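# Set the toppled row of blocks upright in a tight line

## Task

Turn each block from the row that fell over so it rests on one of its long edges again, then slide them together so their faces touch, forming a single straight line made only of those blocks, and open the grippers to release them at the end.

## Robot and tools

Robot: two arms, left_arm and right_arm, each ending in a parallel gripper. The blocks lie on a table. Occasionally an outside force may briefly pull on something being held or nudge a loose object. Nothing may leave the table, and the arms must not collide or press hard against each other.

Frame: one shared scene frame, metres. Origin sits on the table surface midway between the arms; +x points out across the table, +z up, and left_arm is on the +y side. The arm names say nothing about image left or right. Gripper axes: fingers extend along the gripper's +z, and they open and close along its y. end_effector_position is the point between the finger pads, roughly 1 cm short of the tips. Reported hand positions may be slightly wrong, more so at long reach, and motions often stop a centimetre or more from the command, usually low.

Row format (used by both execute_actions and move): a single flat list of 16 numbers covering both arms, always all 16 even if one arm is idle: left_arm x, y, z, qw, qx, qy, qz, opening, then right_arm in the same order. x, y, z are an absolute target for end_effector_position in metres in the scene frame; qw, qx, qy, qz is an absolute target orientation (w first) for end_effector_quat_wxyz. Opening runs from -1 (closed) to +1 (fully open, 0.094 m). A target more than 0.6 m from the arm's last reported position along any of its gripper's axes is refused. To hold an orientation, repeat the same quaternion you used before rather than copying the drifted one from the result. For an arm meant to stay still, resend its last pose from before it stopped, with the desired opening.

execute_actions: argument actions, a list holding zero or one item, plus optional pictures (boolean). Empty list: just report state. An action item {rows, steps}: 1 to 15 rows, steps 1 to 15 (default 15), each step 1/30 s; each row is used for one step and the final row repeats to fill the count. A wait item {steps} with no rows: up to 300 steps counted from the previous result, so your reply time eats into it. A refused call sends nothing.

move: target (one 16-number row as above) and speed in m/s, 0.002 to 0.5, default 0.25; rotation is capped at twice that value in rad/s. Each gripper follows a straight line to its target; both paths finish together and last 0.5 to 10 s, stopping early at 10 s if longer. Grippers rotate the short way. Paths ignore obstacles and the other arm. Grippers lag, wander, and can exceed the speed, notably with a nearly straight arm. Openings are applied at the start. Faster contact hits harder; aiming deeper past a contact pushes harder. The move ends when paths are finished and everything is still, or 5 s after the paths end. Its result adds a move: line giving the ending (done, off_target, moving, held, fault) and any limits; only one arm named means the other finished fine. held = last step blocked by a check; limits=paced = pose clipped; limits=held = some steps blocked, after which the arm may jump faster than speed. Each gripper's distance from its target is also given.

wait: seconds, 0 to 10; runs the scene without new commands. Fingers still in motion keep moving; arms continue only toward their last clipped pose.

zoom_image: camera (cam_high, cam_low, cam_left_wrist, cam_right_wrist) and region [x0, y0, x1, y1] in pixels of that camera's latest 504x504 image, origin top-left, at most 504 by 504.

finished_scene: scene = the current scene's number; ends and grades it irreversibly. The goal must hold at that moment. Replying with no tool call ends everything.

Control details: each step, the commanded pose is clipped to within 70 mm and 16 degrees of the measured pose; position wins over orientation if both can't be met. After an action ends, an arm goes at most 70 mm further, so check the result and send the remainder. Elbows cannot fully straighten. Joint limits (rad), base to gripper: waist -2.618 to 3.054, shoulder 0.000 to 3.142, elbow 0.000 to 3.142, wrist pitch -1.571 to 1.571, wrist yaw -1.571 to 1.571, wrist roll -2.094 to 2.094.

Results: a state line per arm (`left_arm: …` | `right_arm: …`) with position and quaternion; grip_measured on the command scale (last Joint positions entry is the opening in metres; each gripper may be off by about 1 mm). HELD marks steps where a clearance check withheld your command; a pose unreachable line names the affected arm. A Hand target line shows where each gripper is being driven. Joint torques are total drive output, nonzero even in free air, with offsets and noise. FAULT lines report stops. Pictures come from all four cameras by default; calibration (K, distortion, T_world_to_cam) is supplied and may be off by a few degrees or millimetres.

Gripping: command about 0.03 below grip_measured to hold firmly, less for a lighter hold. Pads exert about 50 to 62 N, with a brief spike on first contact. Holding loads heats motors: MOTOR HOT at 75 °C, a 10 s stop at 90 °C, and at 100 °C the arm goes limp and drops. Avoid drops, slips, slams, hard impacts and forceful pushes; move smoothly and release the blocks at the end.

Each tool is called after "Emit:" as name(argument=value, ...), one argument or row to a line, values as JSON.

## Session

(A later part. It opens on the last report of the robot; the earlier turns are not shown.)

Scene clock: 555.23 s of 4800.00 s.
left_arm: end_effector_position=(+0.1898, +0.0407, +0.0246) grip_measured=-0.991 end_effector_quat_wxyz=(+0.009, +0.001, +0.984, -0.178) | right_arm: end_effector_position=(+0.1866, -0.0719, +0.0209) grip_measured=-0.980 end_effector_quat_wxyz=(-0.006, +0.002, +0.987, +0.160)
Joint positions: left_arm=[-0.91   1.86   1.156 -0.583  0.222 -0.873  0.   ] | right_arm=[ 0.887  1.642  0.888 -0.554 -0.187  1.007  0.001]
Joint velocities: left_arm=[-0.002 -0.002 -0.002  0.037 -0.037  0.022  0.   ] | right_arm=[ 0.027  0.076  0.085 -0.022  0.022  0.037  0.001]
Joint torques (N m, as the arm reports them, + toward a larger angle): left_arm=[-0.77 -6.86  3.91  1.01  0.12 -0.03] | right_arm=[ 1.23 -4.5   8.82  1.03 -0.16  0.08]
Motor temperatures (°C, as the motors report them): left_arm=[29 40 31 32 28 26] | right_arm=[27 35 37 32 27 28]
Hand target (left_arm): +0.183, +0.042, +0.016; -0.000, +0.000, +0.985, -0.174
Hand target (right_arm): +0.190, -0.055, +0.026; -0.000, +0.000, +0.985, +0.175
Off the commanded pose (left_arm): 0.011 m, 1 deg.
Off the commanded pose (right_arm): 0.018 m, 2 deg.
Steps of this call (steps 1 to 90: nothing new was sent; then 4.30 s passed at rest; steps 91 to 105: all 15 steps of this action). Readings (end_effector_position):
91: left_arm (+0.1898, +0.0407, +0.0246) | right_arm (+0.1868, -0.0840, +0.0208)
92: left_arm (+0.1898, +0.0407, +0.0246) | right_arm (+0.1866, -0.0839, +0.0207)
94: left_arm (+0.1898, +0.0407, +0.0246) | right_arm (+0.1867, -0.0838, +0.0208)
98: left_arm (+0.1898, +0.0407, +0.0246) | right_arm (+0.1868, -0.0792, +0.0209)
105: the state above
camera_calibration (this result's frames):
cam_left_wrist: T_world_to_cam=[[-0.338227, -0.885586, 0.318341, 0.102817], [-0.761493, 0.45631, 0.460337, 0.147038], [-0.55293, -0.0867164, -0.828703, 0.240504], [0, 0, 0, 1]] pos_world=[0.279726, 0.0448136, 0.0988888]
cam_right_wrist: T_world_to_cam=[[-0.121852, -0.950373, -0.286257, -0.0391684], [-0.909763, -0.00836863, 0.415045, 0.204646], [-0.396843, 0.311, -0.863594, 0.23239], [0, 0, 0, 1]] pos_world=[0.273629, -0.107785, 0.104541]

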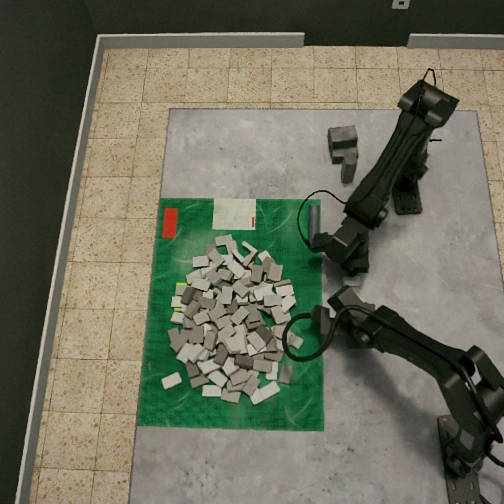

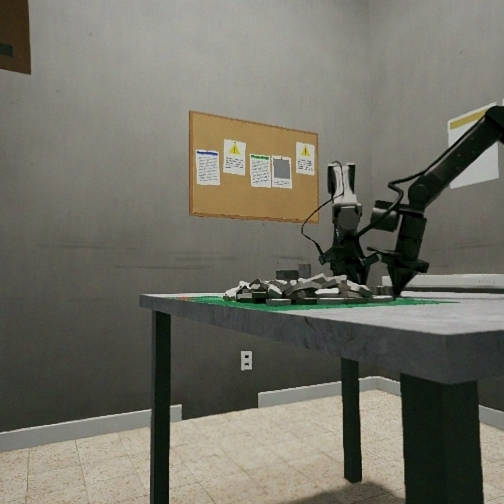

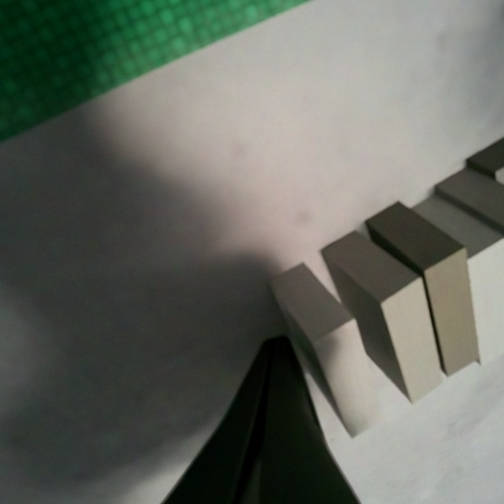

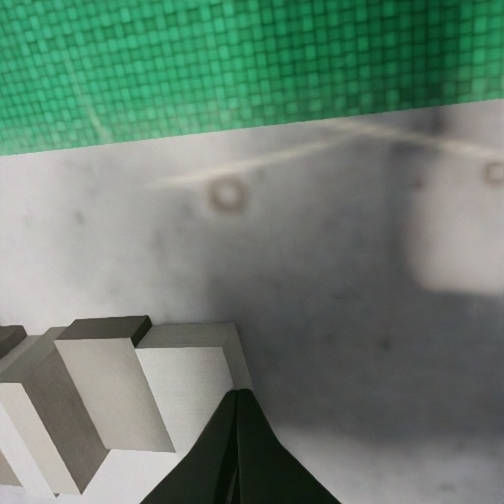

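Emit:
execute_actions(
  actions=[
    {"rows": [[0.183,0.042,0.016,0,0,0.985,-0.174,-1,0.191,-0.054,0.025,0,0,0.985,0.174,-1],[0.183,0.042,0.016,0,0,0.985,-0.174,-1,0.191,-0.053,0.025,0,0,0.985,0.174,-1],[0.183,0.042,0.016,0,0,0.985,-0.174,-1,0.191,-0.052,0.025,0,0,0.985,0.174,-1],[0.183,0.042,0.016,0,0,0.985,-0.174,-1,0.191,-0.051,0.025,0,0,0.985,0.174,-1],[0.183,0.042,0.016,0,0,0.985,-0.174,-1,0.191,-0.050,0.025,0,0,0.985,0.174,-1],[0.183,0.042,0.016,0,0,0.985,-0.174,-1,0.191,-0.049,0.025,0,0,0.985,0.174,-1],[0.183,0.042,0.016,0,0,0.985,-0.174,-1,0.191,-0.048,0.025,0,0,0.985,0.174,-1],[0.183,0.042,0.016,0,0,0.985,-0.174,-1,0.191,-0.047,0.025,0,0,0.985,0.174,-1],[0.183,0.042,0.016,0,0,0.985,-0.174,-1,0.191,-0.046,0.025,0,0,0.985,0.174,-1],[0.183,0.042,0.016,0,0,0.985,-0.174,-1,0.191,-0.045,0.025,0,0,0.985,0.174,-1],[0.183,0.042,0.016,0,0,0.985,-0.174,-1,0.191,-0.044,0.025,0,0,0.985,0.174,-1],[0.183,0.042,0.016,0,0,0.985,-0.174,-1,0.191,-0.043,0.025,0,0,0.985,0.174,-1],[0.183,0.042,0.016,0,0,0.985,-0.174,-1,0.191,-0.042,0.025,0,0,0.985,0.174,-1],[0.183,0.042,0.016,0,0,0.985,-0.174,-1,0.191,-0.041,0.025,0,0,0.985,0.174,-1],[0.183,0.042,0.016,0,0,0.985,-0.174,-1,0.191,-0.040,0.025,0,0,0.985,0.174,-1]], "steps": 15},
  ],
)

Scene clock: 562.87 s of 4800.00 s.
left_arm: end_effector_position=(+0.1898, +0.0407, +0.0246) grip_measured=-0.991 end_effector_quat_wxyz=(+0.009, +0.001, +0.984, -0.178) | right_arm: end_effector_position=(+0.1872, -0.0601, +0.0210) grip_measured=-0.980 end_effector_quat_wxyz=(-0.006, +0.003, +0.988, +0.155)
Joint positions: left_arm=[-0.91   1.86   1.156 -0.583  0.222 -0.873  0.   ] | right_arm=[ 0.913  1.683  0.936 -0.565 -0.174  1.033  0.001]
Joint velocities: left_arm=[ 0.007 -0.007 -0.007 -0.037  0.007 -0.022  0.001] | right_arm=[ 0.032  0.037  0.085 -0.066  0.095  0.037  0.002]
Joint torques (N m, as the arm reports them, + toward a larger angle): left_arm=[-0.76 -6.97  3.89  1.    0.16 -0.02] | right_arm=[ 1.35 -4.62  8.98  1.25 -0.21  0.09]
Motor temperatures (°C, as the motors report them): left_arm=[29 40 31 32 28 26] | right_arm=[27 35 37 32 27 28]
Hand target (left_arm): +0.183, +0.042, +0.016; -0.000, +0.000, +0.985, -0.174
Hand target (right_arm): +0.190, -0.041, +0.026; -0.000, +0.000, +0.985, +0.175
Off the commanded pose (left_arm): 0.011 m, 1 deg.
Off the commanded pose (right_arm): 0.021 m, 2 deg.
Steps of this call (steps 1 to 90: nothing new was sent; then 4.13 s passed at rest; steps 91 to 105: all 15 steps of this action). Readings (end_effector_position):
91: left_arm (+0.1898, +0.0407, +0.0246) | right_arm (+0.1866, -0.0703, +0.0209)
92: left_arm (+0.1898, +0.0407, +0.0246) | right_arm (+0.1866, -0.0704, +0.0209)
94: left_arm (+0.1898, +0.0407, +0.0246) | right_arm (+0.1866, -0.0700, +0.0210)
98: left_arm (+0.1898, +0.0407, +0.0246) | right_arm (+0.1870, -0.0656, +0.0209)
105: the state above
camera_calibration (this result's frames):
cam_left_wrist: T_world_to_cam=[[-0.338227, -0.885586, 0.318341, 0.102817], [-0.761493, 0.45631, 0.460337, 0.147038], [-0.55293, -0.0867164, -0.828703, 0.240504], [0, 0, 0, 1]] pos_world=[0.279726, 0.0448136, 0.0988888]
cam_right_wrist: T_world_to_cam=[[-0.124704, -0.952718, -0.277088, -0.0276333], [-0.91004, -0.00143977, 0.414517, 0.205729], [-0.395317, 0.303854, -0.866832, 0.228387], [0, 0, 0, 1]] pos_world=[0.274061, -0.0954267, 0.105038]

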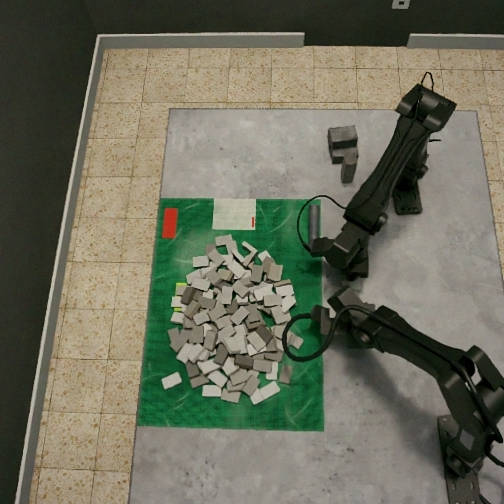

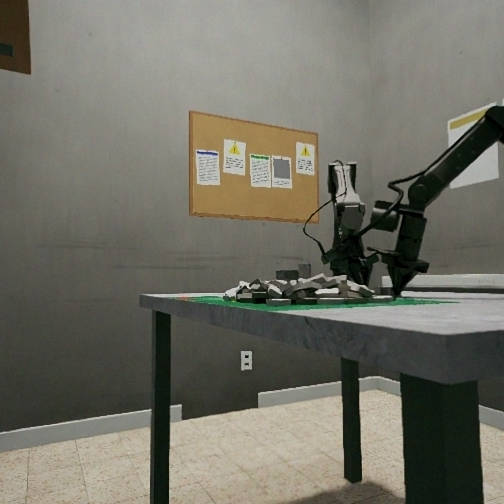

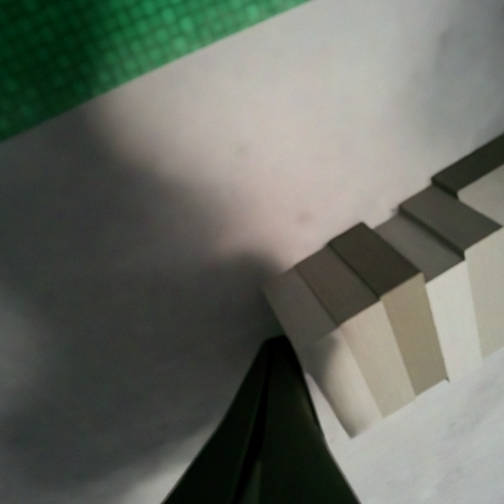

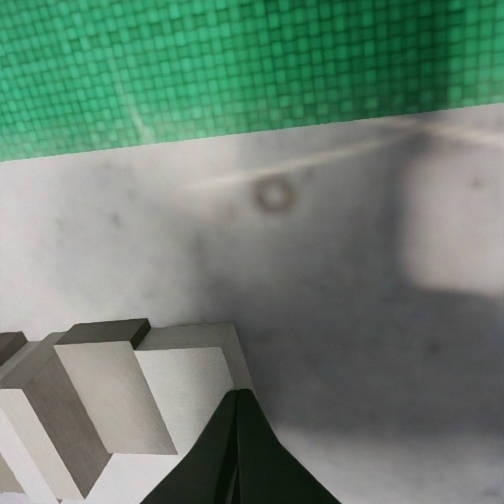

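Emit:
execute_actions(
  actions=[
    {"rows": [[0.183,0.042,0.016,0,0,0.985,-0.174,-1,0.191,-0.039,0.025,0,0,0.985,0.174,-1],[0.183,0.042,0.016,0,0,0.985,-0.174,-1,0.191,-0.038,0.025,0,0,0.985,0.174,-1],[0.183,0.042,0.016,0,0,0.985,-0.174,-1,0.191,-0.037,0.025,0,0,0.985,0.174,-1],[0.183,0.042,0.016,0,0,0.985,-0.174,-1,0.191,-0.036,0.025,0,0,0.985,0.174,-1],[0.183,0.042,0.016,0,0,0.985,-0.174,-1,0.191,-0.035,0.025,0,0,0.985,0.174,-1],[0.183,0.042,0.016,0,0,0.985,-0.174,-1,0.191,-0.034,0.025,0,0,0.985,0.174,-1],[0.183,0.042,0.016,0,0,0.985,-0.174,-1,0.191,-0.033,0.025,0,0,0.985,0.174,-1],[0.183,0.042,0.016,0,0,0.985,-0.174,-1,0.191,-0.032,0.025,0,0,0.985,0.174,-1],[0.183,0.042,0.016,0,0,0.985,-0.174,-1,0.191,-0.031,0.025,0,0,0.985,0.174,-1],[0.183,0.042,0.016,0,0,0.985,-0.174,-1,0.191,-0.030,0.025,0,0,0.985,0.174,-1],[0.183,0.042,0.016,0,0,0.985,-0.174,-1,0.191,-0.029,0.025,0,0,0.985,0.174,-1],[0.183,0.042,0.016,0,0,0.985,-0.174,-1,0.191,-0.028,0.025,0,0,0.985,0.174,-1]], "steps": 12},
  ],
)

Scene clock: 567.53 s of 4800.00 s.
left_arm: end_effector_position=(+0.1898, +0.0407, +0.0246) grip_measured=-0.991 end_effector_quat_wxyz=(+0.009, +0.000, +0.984, -0.178) | right_arm: end_effector_position=(+0.1871, -0.0590, +0.0211) grip_measured=-0.980 end_effector_quat_wxyz=(-0.006, +0.008, +0.991, +0.137)
Joint positions: left_arm=[-0.91   1.86   1.156 -0.583  0.222 -0.874  0.   ] | right_arm=[ 0.927  1.707  0.975 -0.608 -0.151  1.052  0.001]
Joint velocities: left_arm=[-0.007  0.002  0.017 -0.051  0.007  0.007 -0.   ] | right_arm=[ 0.037  0.051  0.095 -0.139  0.022  0.022 -0.001]
Joint torques (N m, as the arm reports them, + toward a larger angle): left_arm=[-0.69 -6.93  3.9   0.98  0.12 -0.01] | right_arm=[ 1.74 -4.44  9.01  1.59 -0.39  0.08]
Motor temperatures (°C, as the motors report them): left_arm=[29 40 31 32 28 26] | right_arm=[27 35 38 33 27 28]
Hand target (left_arm): +0.183, +0.042, +0.016; -0.000, -0.000, +0.985, -0.174
Hand target (right_arm): +0.190, -0.030, +0.027; -0.000, -0.000, +0.985, +0.174
Off the commanded pose (left_arm): 0.011 m, 1 deg.
Off the commanded pose (right_arm): 0.031 m, 4 deg.
Steps of this call (steps 1 to 90: nothing new was sent; then 1.27 s passed at rest; steps 91 to 102: all 12 steps of this action). Readings (end_effector_position):
91: left_arm (+0.1898, +0.0407, +0.0246) | right_arm (+0.1872, -0.0602, +0.0210)
92: left_arm (+0.1898, +0.0407, +0.0246) | right_arm (+0.1871, -0.0601, +0.0210)
94: left_arm (+0.1898, +0.0407, +0.0246) | right_arm (+0.1872, -0.0595, +0.0211)
98: left_arm (+0.1898, +0.0407, +0.0246) | right_arm (+0.1871, -0.0593, +0.0210)
102: the state above
camera_calibration (this result's frames):
cam_left_wrist: T_world_to_cam=[[-0.337509, -0.885823, 0.318444, 0.102687], [-0.761695, 0.455772, 0.460534, 0.147093], [-0.55309, -0.0871227, -0.828554, 0.240547], [0, 0, 0, 1]] pos_world=[0.279743, 0.0448789, 0.0988647]
cam_right_wrist: T_world_to_cam=[[-0.134126, -0.960989, -0.241887, -0.02599], [-0.909421, 0.0224022, 0.415273, 0.206913], [-0.393654, 0.275676, -0.876949, 0.226297], [0, 0, 0, 1]] pos_world=[0.273768, -0.091996, 0.106239]

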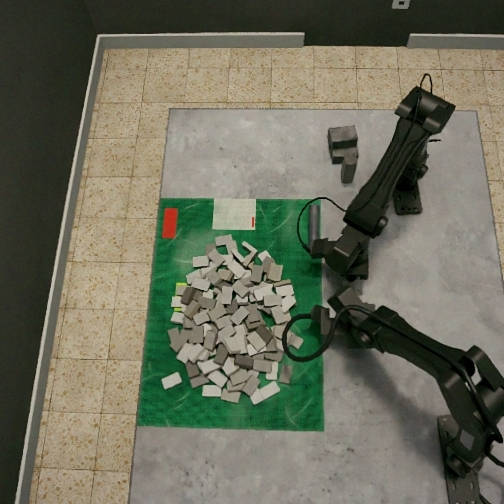

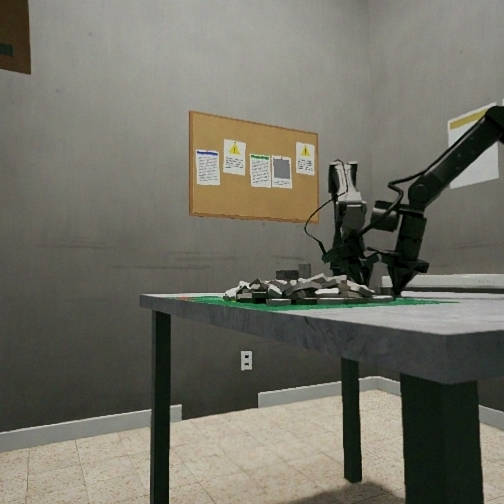

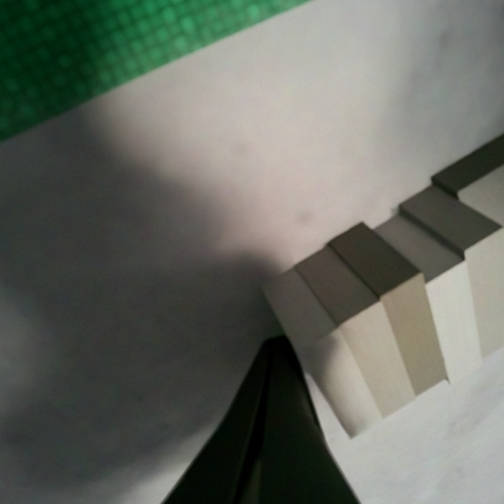

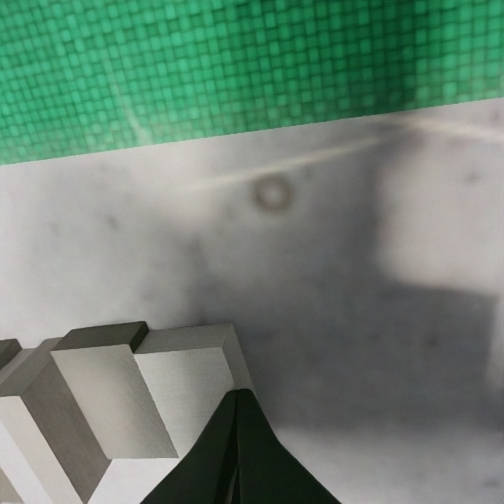

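Emit:
move(
  target=[0.187,0.075,0.028,0,0,0.985,-0.174,-1,0.189,-0.082,0.028,0,0,0.985,0.174,-1],
  speed=0.04,
)

Emit:
move(
  target=[0.15,0.20,0.14,0,0,1,0,-1,0.186,-0.085,0.10,0.05,-0.705,0.705,0.05,1],
  speed=0.2,
)

Scene clock: 584.27 s of 4800.00 s.
left_arm: end_effector_position=(+0.1927, +0.0684, +0.0253) grip_measured=-0.991 end_effector_quat_wxyz=(+0.008, -0.003, +0.985, -0.175) | right_arm: end_effector_position=(+0.1866, -0.0831, +0.0220) grip_measured=-0.980 end_effector_quat_wxyz=(-0.008, +0.006, +0.987, +0.158)
Joint positions: left_arm=[-0.848  1.803  1.089 -0.593  0.235 -0.819  0.   ] | right_arm=[ 0.865  1.611  0.861 -0.568 -0.192  0.992  0.001]
Joint velocities: left_arm=[ 0.017 -0.007  0.002 -0.022 -0.037 -0.037  0.   ] | right_arm=[-0.007  0.012 -0.002  0.022 -0.007 -0.037 -0.001]
Joint torques (N m, as the arm reports them, + toward a larger angle): left_arm=[ 0.81 -8.95  4.05  0.65  0.18  0.15] | right_arm=[-0.55 -8.33  5.08  0.9  -0.12 -0.19]
Motor temperatures (°C, as the motors report them): left_arm=[29 40 31 32 28 26] | right_arm=[27 35 38 34 27 28]
Hand target (left_arm): +0.187, +0.075, +0.028; +0.000, -0.000, +0.985, -0.174
Hand target (right_arm): +0.189, -0.082, +0.028; +0.000, +0.001, +0.985, +0.173
Off the commanded pose (left_arm): 0.009 m, 1 deg.
Off the commanded pose (right_arm): 0.007 m, 2 deg.
After step 90, 12.40 s passed at rest.
move: done
camera_calibration (this result's frames):
cam_left_wrist: T_world_to_cam=[[-0.330618, -0.89019, 0.313453, 0.127078], [-0.762857, 0.447616, 0.466572, 0.136958], [-0.555645, -0.0848628, -0.827078, 0.245453], [0, 0, 0, 1]] pos_world=[0.282879, 0.0726485, 0.099275]
cam_right_wrist: T_world_to_cam=[[-0.130628, -0.950694, -0.281279, -0.0480048], [-0.907873, 0.000703004, 0.419245, 0.204453], [-0.398376, 0.310131, -0.863201, 0.23701], [0, 0, 0, 1]] pos_world=[0.273766, -0.119286, 0.105369]

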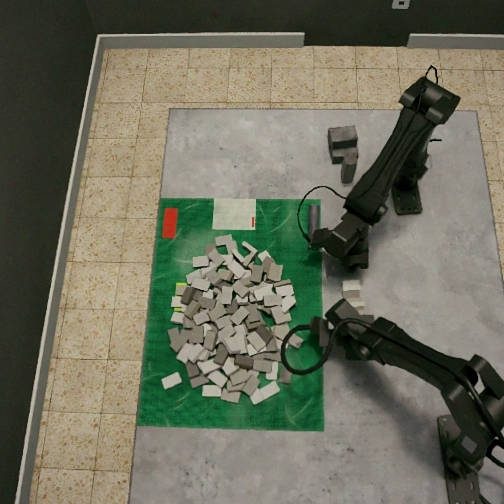

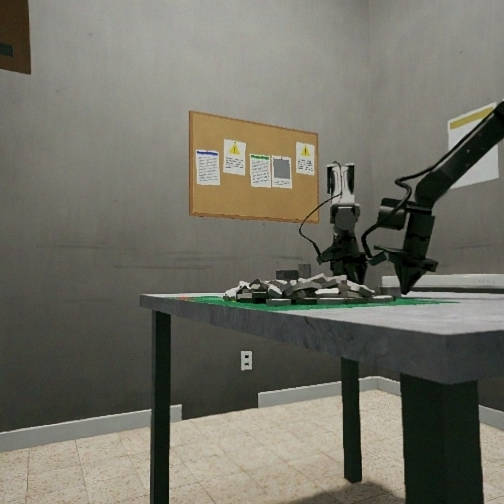

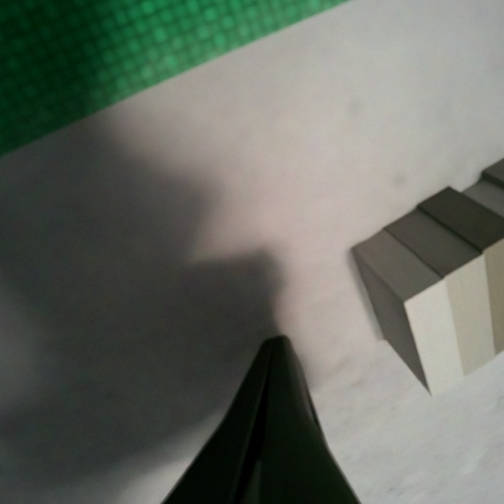

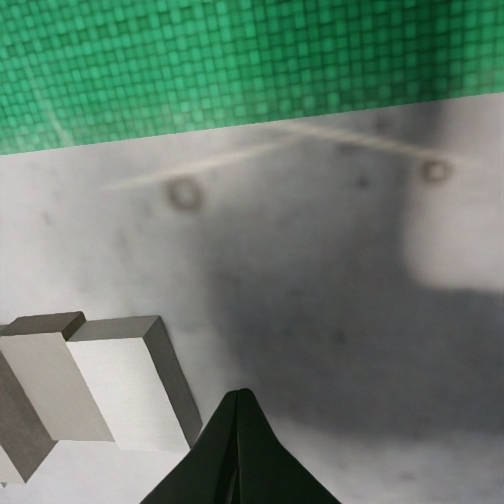

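Scene clock: 588.77 s of 4800.00 s.
left_arm: end_effector_position=(+0.1422, +0.2001, +0.1265) grip_measured=-0.991 end_effector_quat_wxyz=(-0.017, -0.001, +1.000, +0.007) | right_arm: end_effector_position=(+0.1839, -0.0919, +0.0924) grip_measured=+1.000 end_effector_quat_wxyz=(+0.042, -0.698, +0.713, +0.051)
Joint positions: left_arm=[-0.771  1.484  1.217 -1.337  0.012 -0.705  0.   ] | right_arm=[ 0.921  1.61   1.196 -1.052 -0.079 -0.533  0.094]
Joint velocities: left_arm=[ 0.017  0.002  0.007  0.022 -0.022 -0.022  0.   ] | right_arm=[-0.007  0.002 -0.002  0.022  0.095  0.022  0.   ]
Joint torques (N m, as the arm reports them, + toward a larger angle): left_arm=[ 0.87 -6.22  7.29  0.19 -0.17  0.14] | right_arm=[ 0.68 -5.75  9.51  0.35  0.01 -0.13]
Motor temperatures (°C, as the motors report them): left_arm=[29 40 32 32 28 26] | right_arm=[27 35 38 33 27 28]
Hand target (left_arm): +0.147, +0.202, +0.139; -0.000, +0.000, +1.000, +0.001
Hand target (right_arm): +0.186, -0.085, +0.100; -0.050, +0.706, -0.704, -0.051
Off the commanded pose (left_arm): 0.016 m, 2 deg.
Off the commanded pose (right_arm): 0.010 m, 2 deg.
move: off_target (left_arm)
camera_calibration (this result's frames):
cam_left_wrist: T_world_to_cam=[[-0.333004, -0.942894, -0.00773816, 0.247454], [-0.7316, 0.253186, 0.632976, 0.00570688], [-0.59487, 0.216445, -0.774132, 0.250776], [0, 0, 0, 1]] pos_world=[0.235758, 0.177599, 0.192437]
cam_right_wrist: T_world_to_cam=[[0.990218, -0.139507, -0.00252503, -0.194172], [-0.133878, -0.955049, 0.264498, -0.0433347], [-0.0393109, -0.261572, -0.964383, 0.19016], [0, 0, 0, 1]] pos_world=[0.193946, -0.0187346, 0.194358]

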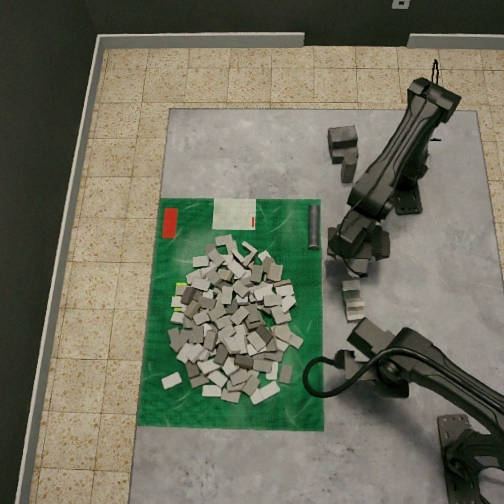

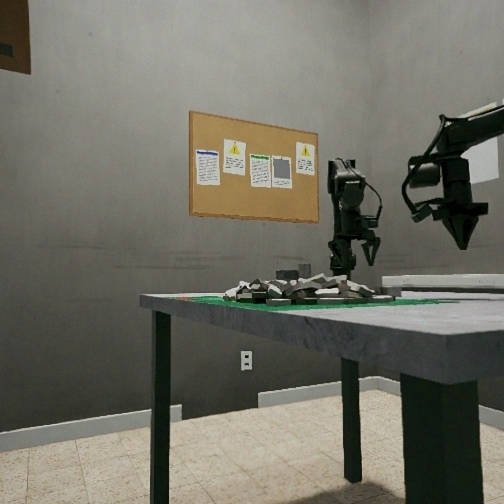

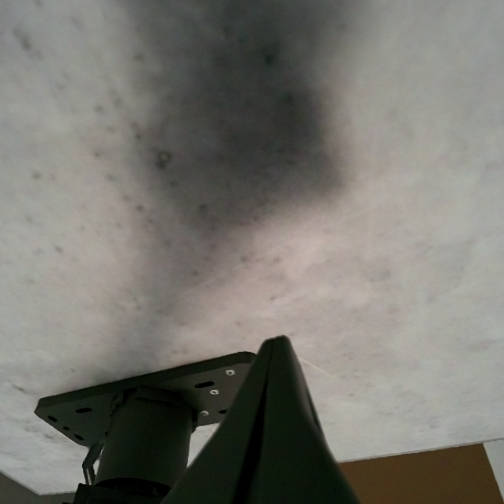

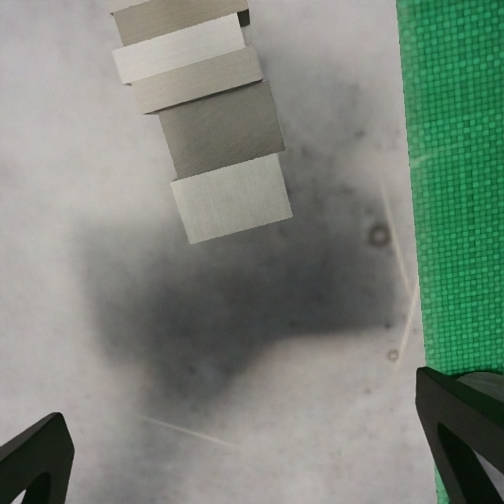

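Emit:
zoom_image(
  camera="cam_low",
  region=[320, 180, 504, 310],
)

Region (320, 180, 504, 310) of cam_low's 504x504 image, scaled by 2.739, with more detail than that image has; it fills the top 356 rows of this view, and the rest is white.

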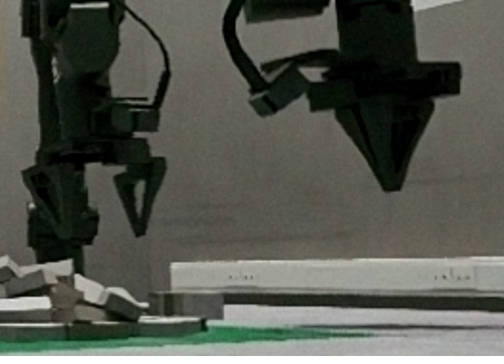

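Emit:
move(
  target=[0.15,0.20,0.14,0,0,1,0,-1,0.184,-0.016,0.06,0,-0.7547,0.6561,0,1],
  speed=0.12,
)

Scene clock: 647.17 s of 4800.00 s.
left_arm: end_effector_position=(+0.1443, +0.1983, +0.1302) grip_measured=-0.991 end_effector_quat_wxyz=(-0.013, -0.000, +1.000, +0.003) | right_arm: end_effector_position=(+0.1825, -0.0224, +0.0515) grip_measured=+1.000 end_effector_quat_wxyz=(+0.008, +0.749, -0.662, -0.001)
Joint positions: left_arm=[-0.771  1.484  1.232 -1.342  0.012 -0.703  0.   ] | right_arm=[ 1.06   1.982  1.499 -1.102 -0.006 -0.542  0.094]
Joint velocities: left_arm=[-0.017 -0.022 -0.007  0.022  0.007 -0.095 -0.   ] | right_arm=[-0.002  0.007 -0.012 -0.095  0.037 -0.022  0.   ]
Joint torques (N m, as the arm reports them, + toward a larger angle): left_arm=[ 1.08 -5.48  7.34  0.23 -0.18  0.16] | right_arm=[ 0.62 -8.96  9.21  0.12  0.03 -0.11]
Motor temperatures (°C, as the motors report them): left_arm=[29 39 35 30 28 26] | right_arm=[27 35 39 31 27 28]
Hand target (left_arm): +0.150, +0.200, +0.140; +0.000, -0.000, +1.000, +0.000
Hand target (right_arm): +0.184, -0.016, +0.059; -0.001, +0.755, -0.656, -0.001
Off the commanded pose (left_arm): 0.011 m, 1 deg.
Off the commanded pose (right_arm): 0.011 m, 1 deg.
After step 90, 54.07 s passed at rest.
move: off_target (left_arm, right_arm)
camera_calibration (this result's frames):
cam_left_wrist: T_world_to_cam=[[-0.334034, -0.942554, -0.00377081, 0.246043], [-0.736607, 0.258547, 0.624951, 0.00606544], [-0.588075, 0.211532, -0.780655, 0.256213], [0, 0, 0, 1]] pos_world=[0.237327, 0.176143, 0.197151]
cam_right_wrist: T_world_to_cam=[[0.999872, 0.00561991, 0.0149683, -0.182703], [-0.000746051, -0.918771, 0.394791, 0.00342735], [0.0159712, -0.394751, -0.918649, 0.153474], [0, 0, 0, 1]] pos_world=[0.180231, 0.06476, 0.142371]

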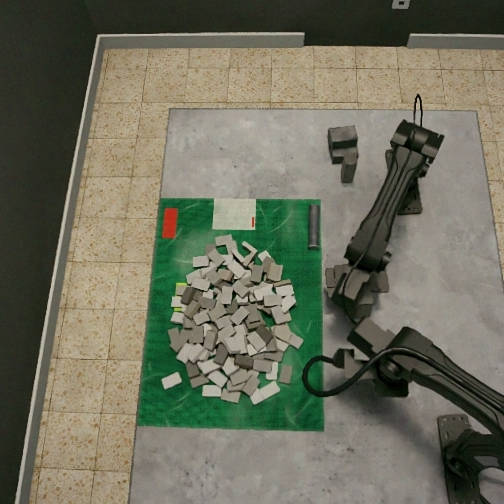

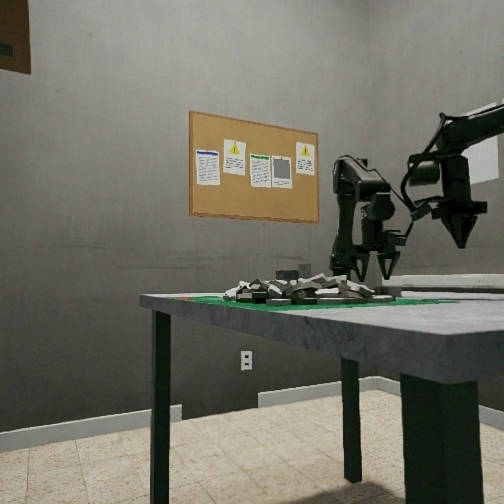

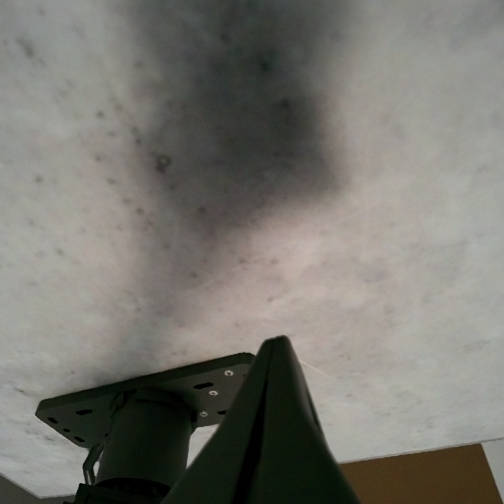

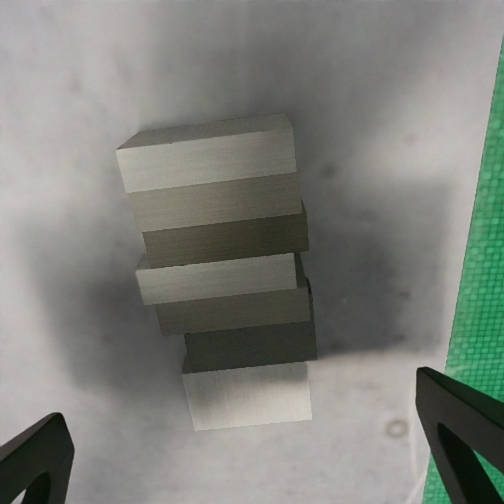

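Emit:
move(
  target=[0.15,0.20,0.14,0,0,1,0,-1,0.188,-0.014,0.034,0,-0.7547,0.6561,0,1],
  speed=0.04,
)

Scene clock: 660.00 s of 4800.00 s.
left_arm: end_effector_position=(+0.1443, +0.1983, +0.1302) grip_measured=-0.991 end_effector_quat_wxyz=(-0.013, +0.000, +1.000, +0.003) | right_arm: end_effector_position=(+0.1868, -0.0138, +0.0383) grip_measured=+1.000 end_effector_quat_wxyz=(+0.002, +0.751, -0.660, -0.002)
Joint positions: left_arm=[-0.771  1.484  1.232 -1.342  0.012 -0.703  0.   ] | right_arm=[ 1.06   2.02   1.499 -1.052 -0.005 -0.548  0.094]
Joint velocities: left_arm=[-0.007  0.002 -0.002 -0.051 -0.022  0.022 -0.001] | right_arm=[ 0.012 -0.007  0.002  0.037  0.022 -0.066  0.   ]
Joint torques (N m, as the arm reports them, + toward a larger angle): left_arm=[ 1.02 -5.42  7.32  0.26 -0.18  0.16] | right_arm=[-0.02 -9.05  5.39  0.48  0.04 -0.14]
Motor temperatures (°C, as the motors report them): left_arm=[29 38 35 30 28 26] | right_arm=[27 37 39 31 27 28]
Hand target (left_arm): +0.150, +0.200, +0.140; +0.000, -0.000, +1.000, +0.000
Hand target (right_arm): +0.188, -0.014, +0.034; +0.000, +0.755, -0.656, -0.000
Off the commanded pose (left_arm): 0.011 m, 1 deg.
Off the commanded pose (right_arm): 0.004 m, 1 deg.
After step 90, 8.97 s passed at rest.
move: off_target (left_arm)
camera_calibration (this result's frames):
cam_left_wrist: T_world_to_cam=[[-0.334393, -0.942426, -0.00376102, 0.246068], [-0.736507, 0.258834, 0.62495, 0.00599422], [-0.587996, 0.211749, -0.780655, 0.256158], [0, 0, 0, 1]] pos_world=[0.237318, 0.176108, 0.197151]
cam_right_wrist: T_world_to_cam=[[0.999701, 0.0111647, 0.0217371, -0.186908], [0.0019306, -0.922832, 0.385199, 0.0163749], [0.0243603, -0.385042, -0.922578, 0.143346], [0, 0, 0, 1]] pos_world=[0.183329, 0.0723921, 0.130003]

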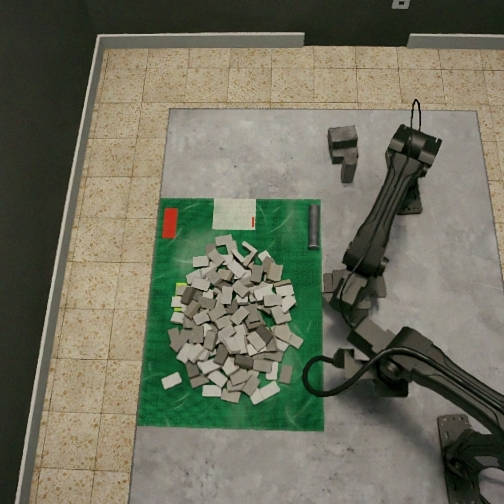

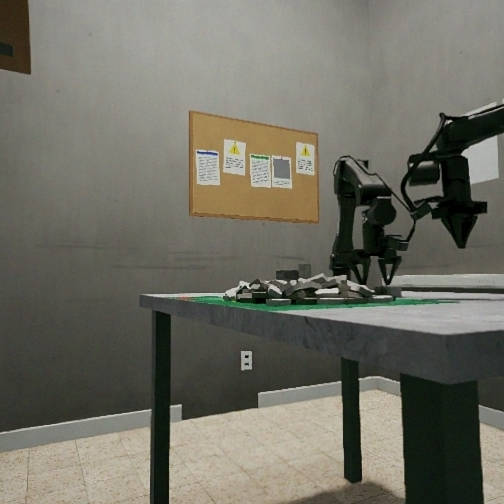

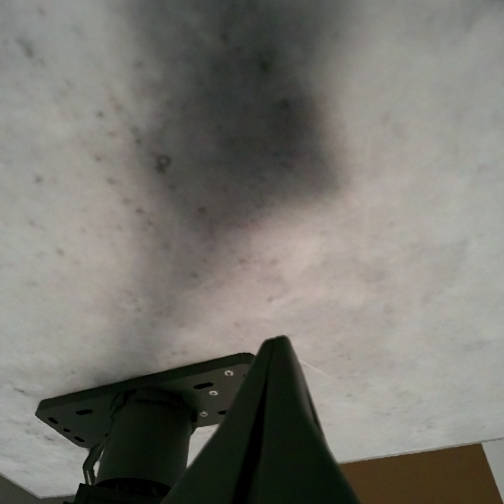

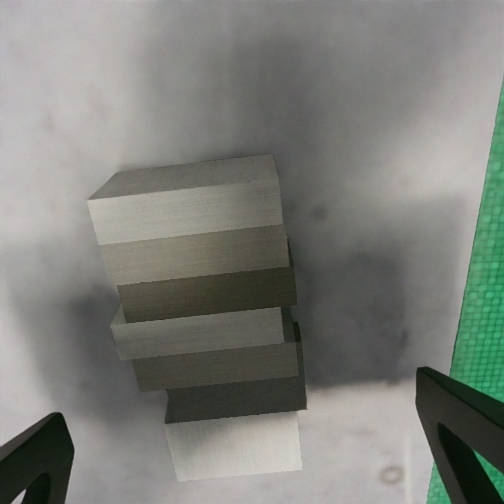

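Emit:
move(
  target=[0.15,0.20,0.14,0,0,1,0,-1,0.187,-0.021,0.024,0,-0.7547,0.6561,0,1],
  speed=0.03,
)

Scene clock: 668.20 s of 4800.00 s.
left_arm: end_effector_position=(+0.1443, +0.1983, +0.1302) grip_measured=-0.991 end_effector_quat_wxyz=(-0.013, +0.000, +1.000, +0.003) | right_arm: end_effector_position=(+0.1836, -0.0212, +0.0242) grip_measured=+1.000 end_effector_quat_wxyz=(+0.008, +0.753, -0.658, +0.001)
Joint positions: left_arm=[-0.771  1.484  1.232 -1.342  0.012 -0.703  0.   ] | right_arm=[ 1.06   2.02   1.44  -1.008 -0.004 -0.553  0.094]
Joint velocities: left_arm=[-0.007  0.002  0.007 -0.051  0.022 -0.051 -0.   ] | right_arm=[-0.022 -0.002 -0.007  0.066 -0.066 -0.007  0.   ]
Joint torques (N m, as the arm reports them, + toward a larger angle): left_arm=[ 1.11 -5.49  7.3   0.24 -0.16  0.14] | right_arm=[-0.35 -9.87  5.09  0.41  0.03 -0.13]
Motor temperatures (°C, as the motors report them): left_arm=[29 38 35 30 28 26] | right_arm=[27 38 38 31 27 28]
Hand target (left_arm): +0.150, +0.200, +0.140; +0.000, -0.000, +1.000, +0.000
Hand target (right_arm): +0.187, -0.021, +0.024; +0.000, +0.755, -0.656, +0.000
Off the commanded pose (left_arm): 0.011 m, 1 deg.
Off the commanded pose (right_arm): 0.003 m, 1 deg.
After step 90, 4.40 s passed at rest.
move: off_target (left_arm)
camera_calibration (this result's frames):
cam_left_wrist: T_world_to_cam=[[-0.334393, -0.942426, -0.00376102, 0.246068], [-0.736507, 0.258834, 0.62495, 0.00599422], [-0.587996, 0.211749, -0.780655, 0.256158], [0, 0, 0, 1]] pos_world=[0.237318, 0.176108, 0.197151]
cam_right_wrist: T_world_to_cam=[[0.99973, 0.0163807, 0.0164759, -0.183146], [0.00848845, -0.917655, 0.397288, 0.0136029], [0.0216271, -0.397041, -0.917546, 0.127717], [0, 0, 0, 1]] pos_world=[0.180219, 0.0661917, 0.1148]

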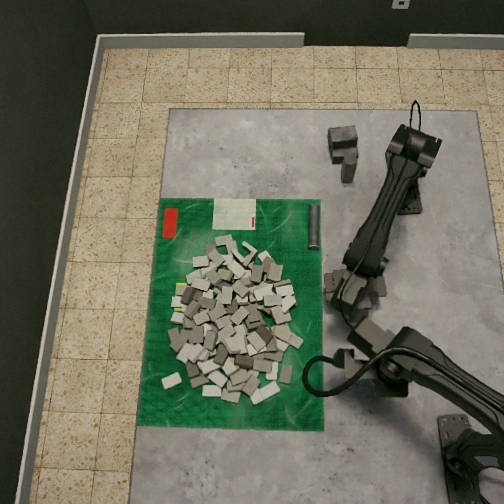

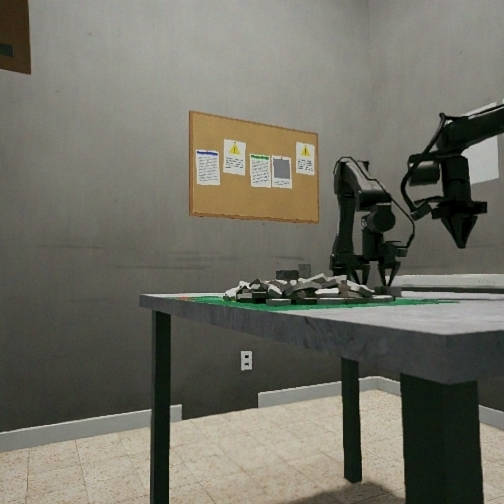

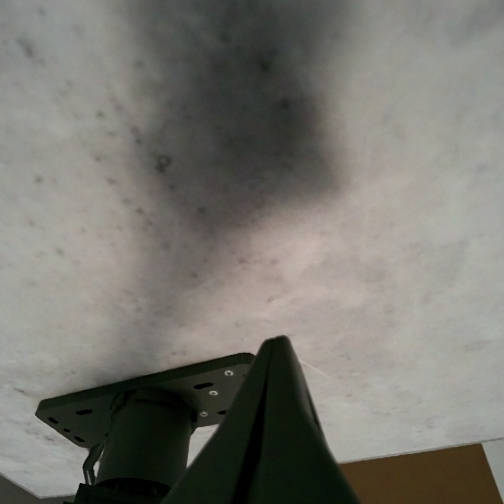

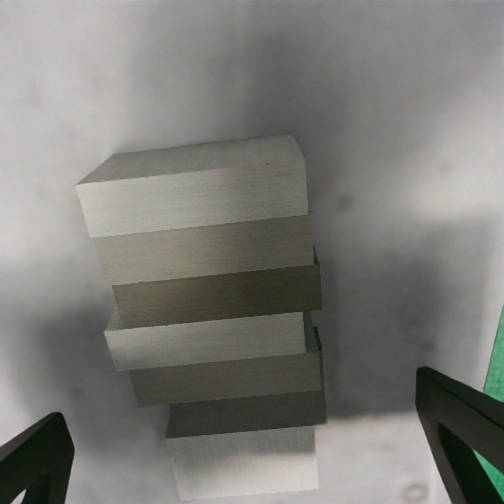

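Emit:
move(
  target=[0.15,0.20,0.14,0,0,1,0,-1,0.187,-0.024,0.0165,0,-0.7547,0.6561,0,1],
  speed=0.02,
)

Scene clock: 673.20 s of 4800.00 s.
left_arm: end_effector_position=(+0.1443, +0.1983, +0.1302) grip_measured=-0.991 end_effector_quat_wxyz=(-0.013, +0.000, +1.000, +0.003) | right_arm: end_effector_position=(+0.1828, -0.0231, +0.0170) grip_measured=+1.000 end_effector_quat_wxyz=(+0.007, +0.754, -0.657, +0.000)
Joint positions: left_arm=[-0.771  1.484  1.232 -1.342  0.012 -0.703  0.   ] | right_arm=[ 1.06   2.02   1.41  -0.975 -0.004 -0.556  0.094]
Joint velocities: left_arm=[-0.007 -0.002  0.012 -0.037 -0.007 -0.007 -0.   ] | right_arm=[ 0.002 -0.007 -0.012  0.037  0.081 -0.066  0.   ]
Joint torques (N m, as the arm reports them, + toward a larger angle): left_arm=[ 1.02 -5.41  7.28  0.25 -0.17  0.15] | right_arm=[-0.65 -9.87  4.99  0.45  0.07 -0.14]
Motor temperatures (°C, as the motors report them): left_arm=[29 38 35 30 28 26] | right_arm=[27 38 37 31 27 28]
Hand target (left_arm): +0.150, +0.200, +0.140; +0.000, -0.000, +1.000, +0.000
Hand target (right_arm): +0.187, -0.024, +0.017; +0.000, +0.755, -0.656, +0.000
Off the commanded pose (left_arm): 0.011 m, 1 deg.
Off the commanded pose (right_arm): 0.004 m, 1 deg.
After step 90, 1.13 s passed at rest.
move: off_target (left_arm)
camera_calibration (this result's frames):
cam_left_wrist: T_world_to_cam=[[-0.334393, -0.942426, -0.00376102, 0.246068], [-0.736507, 0.258834, 0.62495, 0.00599422], [-0.587996, 0.211749, -0.780655, 0.256158], [0, 0, 0, 1]] pos_world=[0.237318, 0.176108, 0.197151]
cam_right_wrist: T_world_to_cam=[[0.999653, 0.0197766, 0.0174045, -0.182064], [0.0112871, -0.918462, 0.395348, 0.0142237], [0.023804, -0.395014, -0.918367, 0.120004], [0, 0, 0, 1]] pos_world=[0.178983, 0.0640677, 0.107753]

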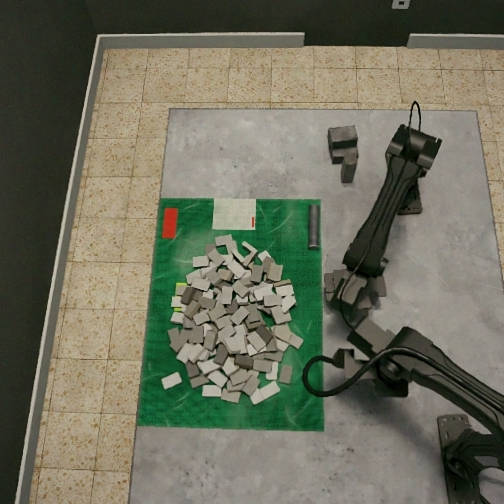

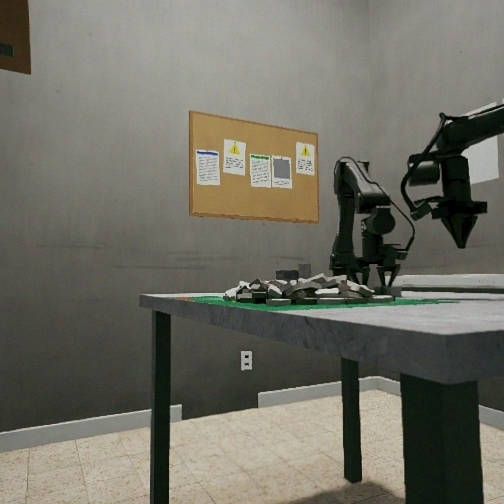

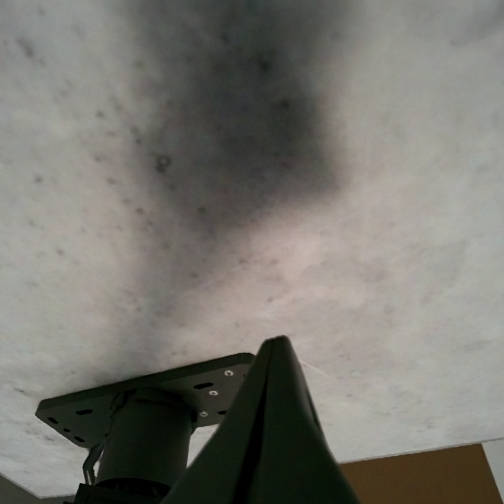

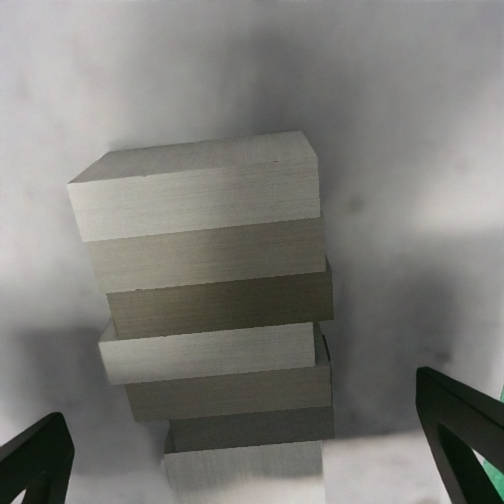

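Emit:
execute_actions(
  actions=[
    {"rows": [[0.15,0.20,0.14,0,0,1,0,-1,0.187,-0.024,0.0165,0,-0.7547,0.6561,0,0.85],[0.15,0.20,0.14,0,0,1,0,-1,0.187,-0.024,0.0165,0,-0.7547,0.6561,0,0.7],[0.15,0.20,0.14,0,0,1,0,-1,0.187,-0.024,0.0165,0,-0.7547,0.6561,0,0.55],[0.15,0.20,0.14,0,0,1,0,-1,0.187,-0.024,0.0165,0,-0.7547,0.6561,0,0.4],[0.15,0.20,0.14,0,0,1,0,-1,0.187,-0.024,0.0165,0,-0.7547,0.6561,0,0.3],[0.15,0.20,0.14,0,0,1,0,-1,0.187,-0.024,0.0165,0,-0.7547,0.6561,0,0.2],[0.15,0.20,0.14,0,0,1,0,-1,0.187,-0.024,0.0165,0,-0.7547,0.6561,0,0.12],[0.15,0.20,0.14,0,0,1,0,-1,0.187,-0.024,0.0165,0,-0.7547,0.6561,0,0.06],[0.15,0.20,0.14,0,0,1,0,-1,0.187,-0.024,0.0165,0,-0.7547,0.6561,0,0.02],[0.15,0.20,0.14,0,0,1,0,-1,0.187,-0.024,0.0165,0,-0.7547,0.6561,0,-0.02],[0.15,0.20,0.14,0,0,1,0,-1,0.187,-0.024,0.0165,0,-0.7547,0.6561,0,-0.05],[0.15,0.20,0.14,0,0,1,0,-1,0.187,-0.024,0.0165,0,-0.7547,0.6561,0,-0.07],[0.15,0.20,0.14,0,0,1,0,-1,0.187,-0.024,0.0165,0,-0.7547,0.6561,0,-0.085]], "steps": 15},
  ],
)

Scene clock: 684.17 s of 4800.00 s.
left_arm: end_effector_position=(+0.1443, +0.1983, +0.1302) grip_measured=-0.991 end_effector_quat_wxyz=(-0.013, +0.000, +1.000, +0.003) | right_arm: end_effector_position=(+0.1837, -0.0222, +0.0170) grip_measured=-0.081 end_effector_quat_wxyz=(+0.005, +0.754, -0.657, +0.001)
Joint positions: left_arm=[-0.771  1.484  1.232 -1.342  0.012 -0.703  0.   ] | right_arm=[ 1.06   2.02   1.41  -0.97  -0.001 -0.557  0.043]
Joint velocities: left_arm=[-0.007 -0.012 -0.012 -0.022  0.051 -0.022 -0.   ] | right_arm=[-0.002  0.022 -0.007 -0.022 -0.066  0.007 -0.001]
Joint torques (N m, as the arm reports them, + toward a larger angle): left_arm=[ 1.11 -5.48  7.28  0.25 -0.17  0.14] | right_arm=[-0.58 -9.86  5.08  0.42  0.02 -0.14]
Motor temperatures (°C, as the motors report them): left_arm=[29 38 35 30 28 26] | right_arm=[27 39 37 31 27 28]
Hand target (left_arm): +0.150, +0.200, +0.140; +0.000, -0.000, +1.000, +0.000
Hand target (right_arm): +0.187, -0.024, +0.017; +0.000, +0.755, -0.656, +0.000
Off the commanded pose (left_arm): 0.011 m, 1 deg.
Off the commanded pose (right_arm): 0.004 m, 1 deg.
Steps of this call (steps 1 to 90: nothing new was sent; then 7.47 s passed at rest; steps 91 to 105: all 15 steps of this action). Readings (end_effector_position):
91: left_arm (+0.1443, +0.1983, +0.1302) | right_arm (+0.1831, -0.0224, +0.0170)
92: left_arm (+0.1443, +0.1983, +0.1302) | right_arm (+0.1831, -0.0224, +0.0170)
94: left_arm (+0.1443, +0.1983, +0.1302) | right_arm (+0.1831, -0.0224, +0.0170)
98: left_arm (+0.1443, +0.1983, +0.1302) | right_arm (+0.1831, -0.0224, +0.0170)
105: the state above
camera_calibration (this result's frames):
cam_left_wrist: T_world_to_cam=[[-0.334393, -0.942426, -0.00376102, 0.246068], [-0.736507, 0.258834, 0.62495, 0.00599422], [-0.587996, 0.211749, -0.780655, 0.256158], [0, 0, 0, 1]] pos_world=[0.237318, 0.176108, 0.197151]
cam_right_wrist: T_world_to_cam=[[0.999545, 0.0208903, 0.0217575, -0.183007], [0.0106763, -0.919671, 0.392544, 0.0151291], [0.0282101, -0.392133, -0.919476, 0.119577], [0, 0, 0, 1]] pos_world=[0.179389, 0.0646267, 0.107991]

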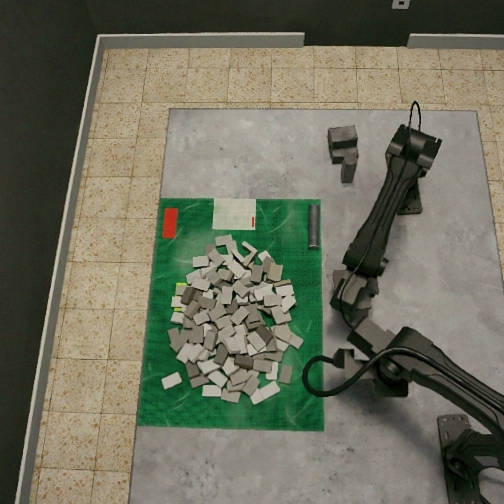

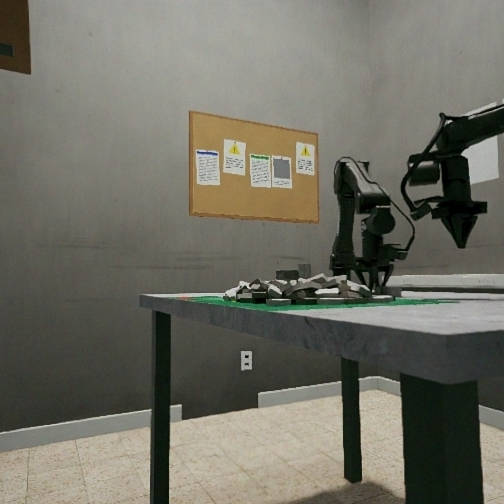

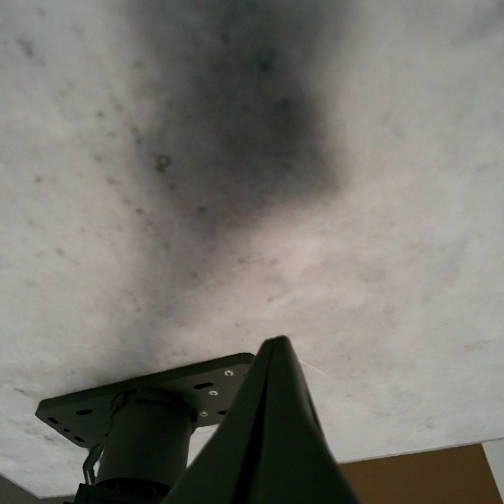

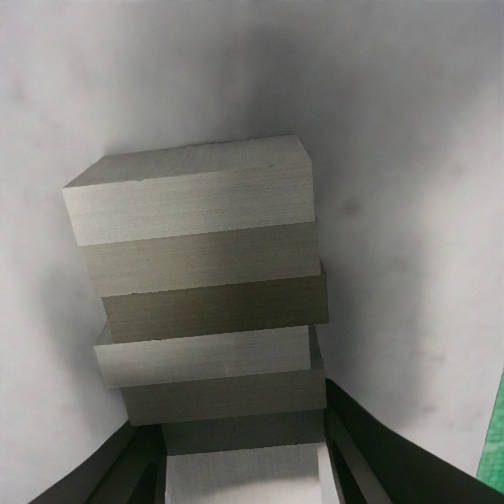

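Emit:
execute_actions(
  actions=[
    {"rows": [[0.15,0.20,0.14,0,0,1,0,-1,0.187,-0.024,0.0165,0,-0.7547,0.6561,0,-0.10],[0.15,0.20,0.14,0,0,1,0,-1,0.187,-0.024,0.0165,0,-0.7547,0.6561,0,-0.115],[0.15,0.20,0.14,0,0,1,0,-1,0.187,-0.024,0.0165,0,-0.7547,0.6561,0,-0.13]], "steps": 10},
  ],
  pictures=false,
)

Scene clock: 687.23 s of 4800.00 s.
left_arm: end_effector_position=(+0.1443, +0.1983, +0.1302) grip_measured=-0.991 end_effector_quat_wxyz=(-0.013, +0.000, +1.000, +0.003) | right_arm: end_effector_position=(+0.1838, -0.0222, +0.0170) grip_measured=-0.113 end_effector_quat_wxyz=(+0.004, +0.754, -0.657, +0.001)
Joint positions: left_arm=[-0.771  1.484  1.232 -1.342  0.012 -0.703  0.   ] | right_arm=[ 1.06   2.02   1.41  -0.97  -0.001 -0.557  0.042]
Joint velocities: left_arm=[-0.002 -0.017  0.002  0.066 -0.081 -0.081  0.001] | right_arm=[-0.012 -0.012 -0.002  0.022 -0.037 -0.051 -0.001]
Joint torques (N m, as the arm reports them, + toward a larger angle): left_arm=[ 1.11 -5.49  7.33  0.24 -0.18  0.14] | right_arm=[-0.65 -9.92  4.98  0.42  0.   -0.11]
Motor temperatures (°C, as the motors report them): left_arm=[29 38 35 30 28 26] | right_arm=[27 39 37 31 27 28]
Hand target (left_arm): +0.150, +0.200, +0.140; +0.000, -0.000, +1.000, +0.000
Hand target (right_arm): +0.187, -0.024, +0.017; +0.000, +0.755, -0.656, +0.000
Off the commanded pose (left_arm): 0.011 m, 1 deg.
Off the commanded pose (right_arm): 0.004 m, 1 deg.
Steps of this call (steps 1 to 82: nothing new was sent; steps 83 to 92: all 10 steps of this action). Readings (end_effector_position):
83: left_arm (+0.1443, +0.1983, +0.1302) | right_arm (+0.1837, -0.0222, +0.0170)
84: left_arm (+0.1443, +0.1983, +0.1302) | right_arm (+0.1838, -0.0222, +0.0170)
86: left_arm (+0.1443, +0.1983, +0.1302) | right_arm (+0.1838, -0.0222, +0.0170)
90: left_arm (+0.1443, +0.1983, +0.1302) | right_arm (+0.1838, -0.0222, +0.0170)
92: the state above


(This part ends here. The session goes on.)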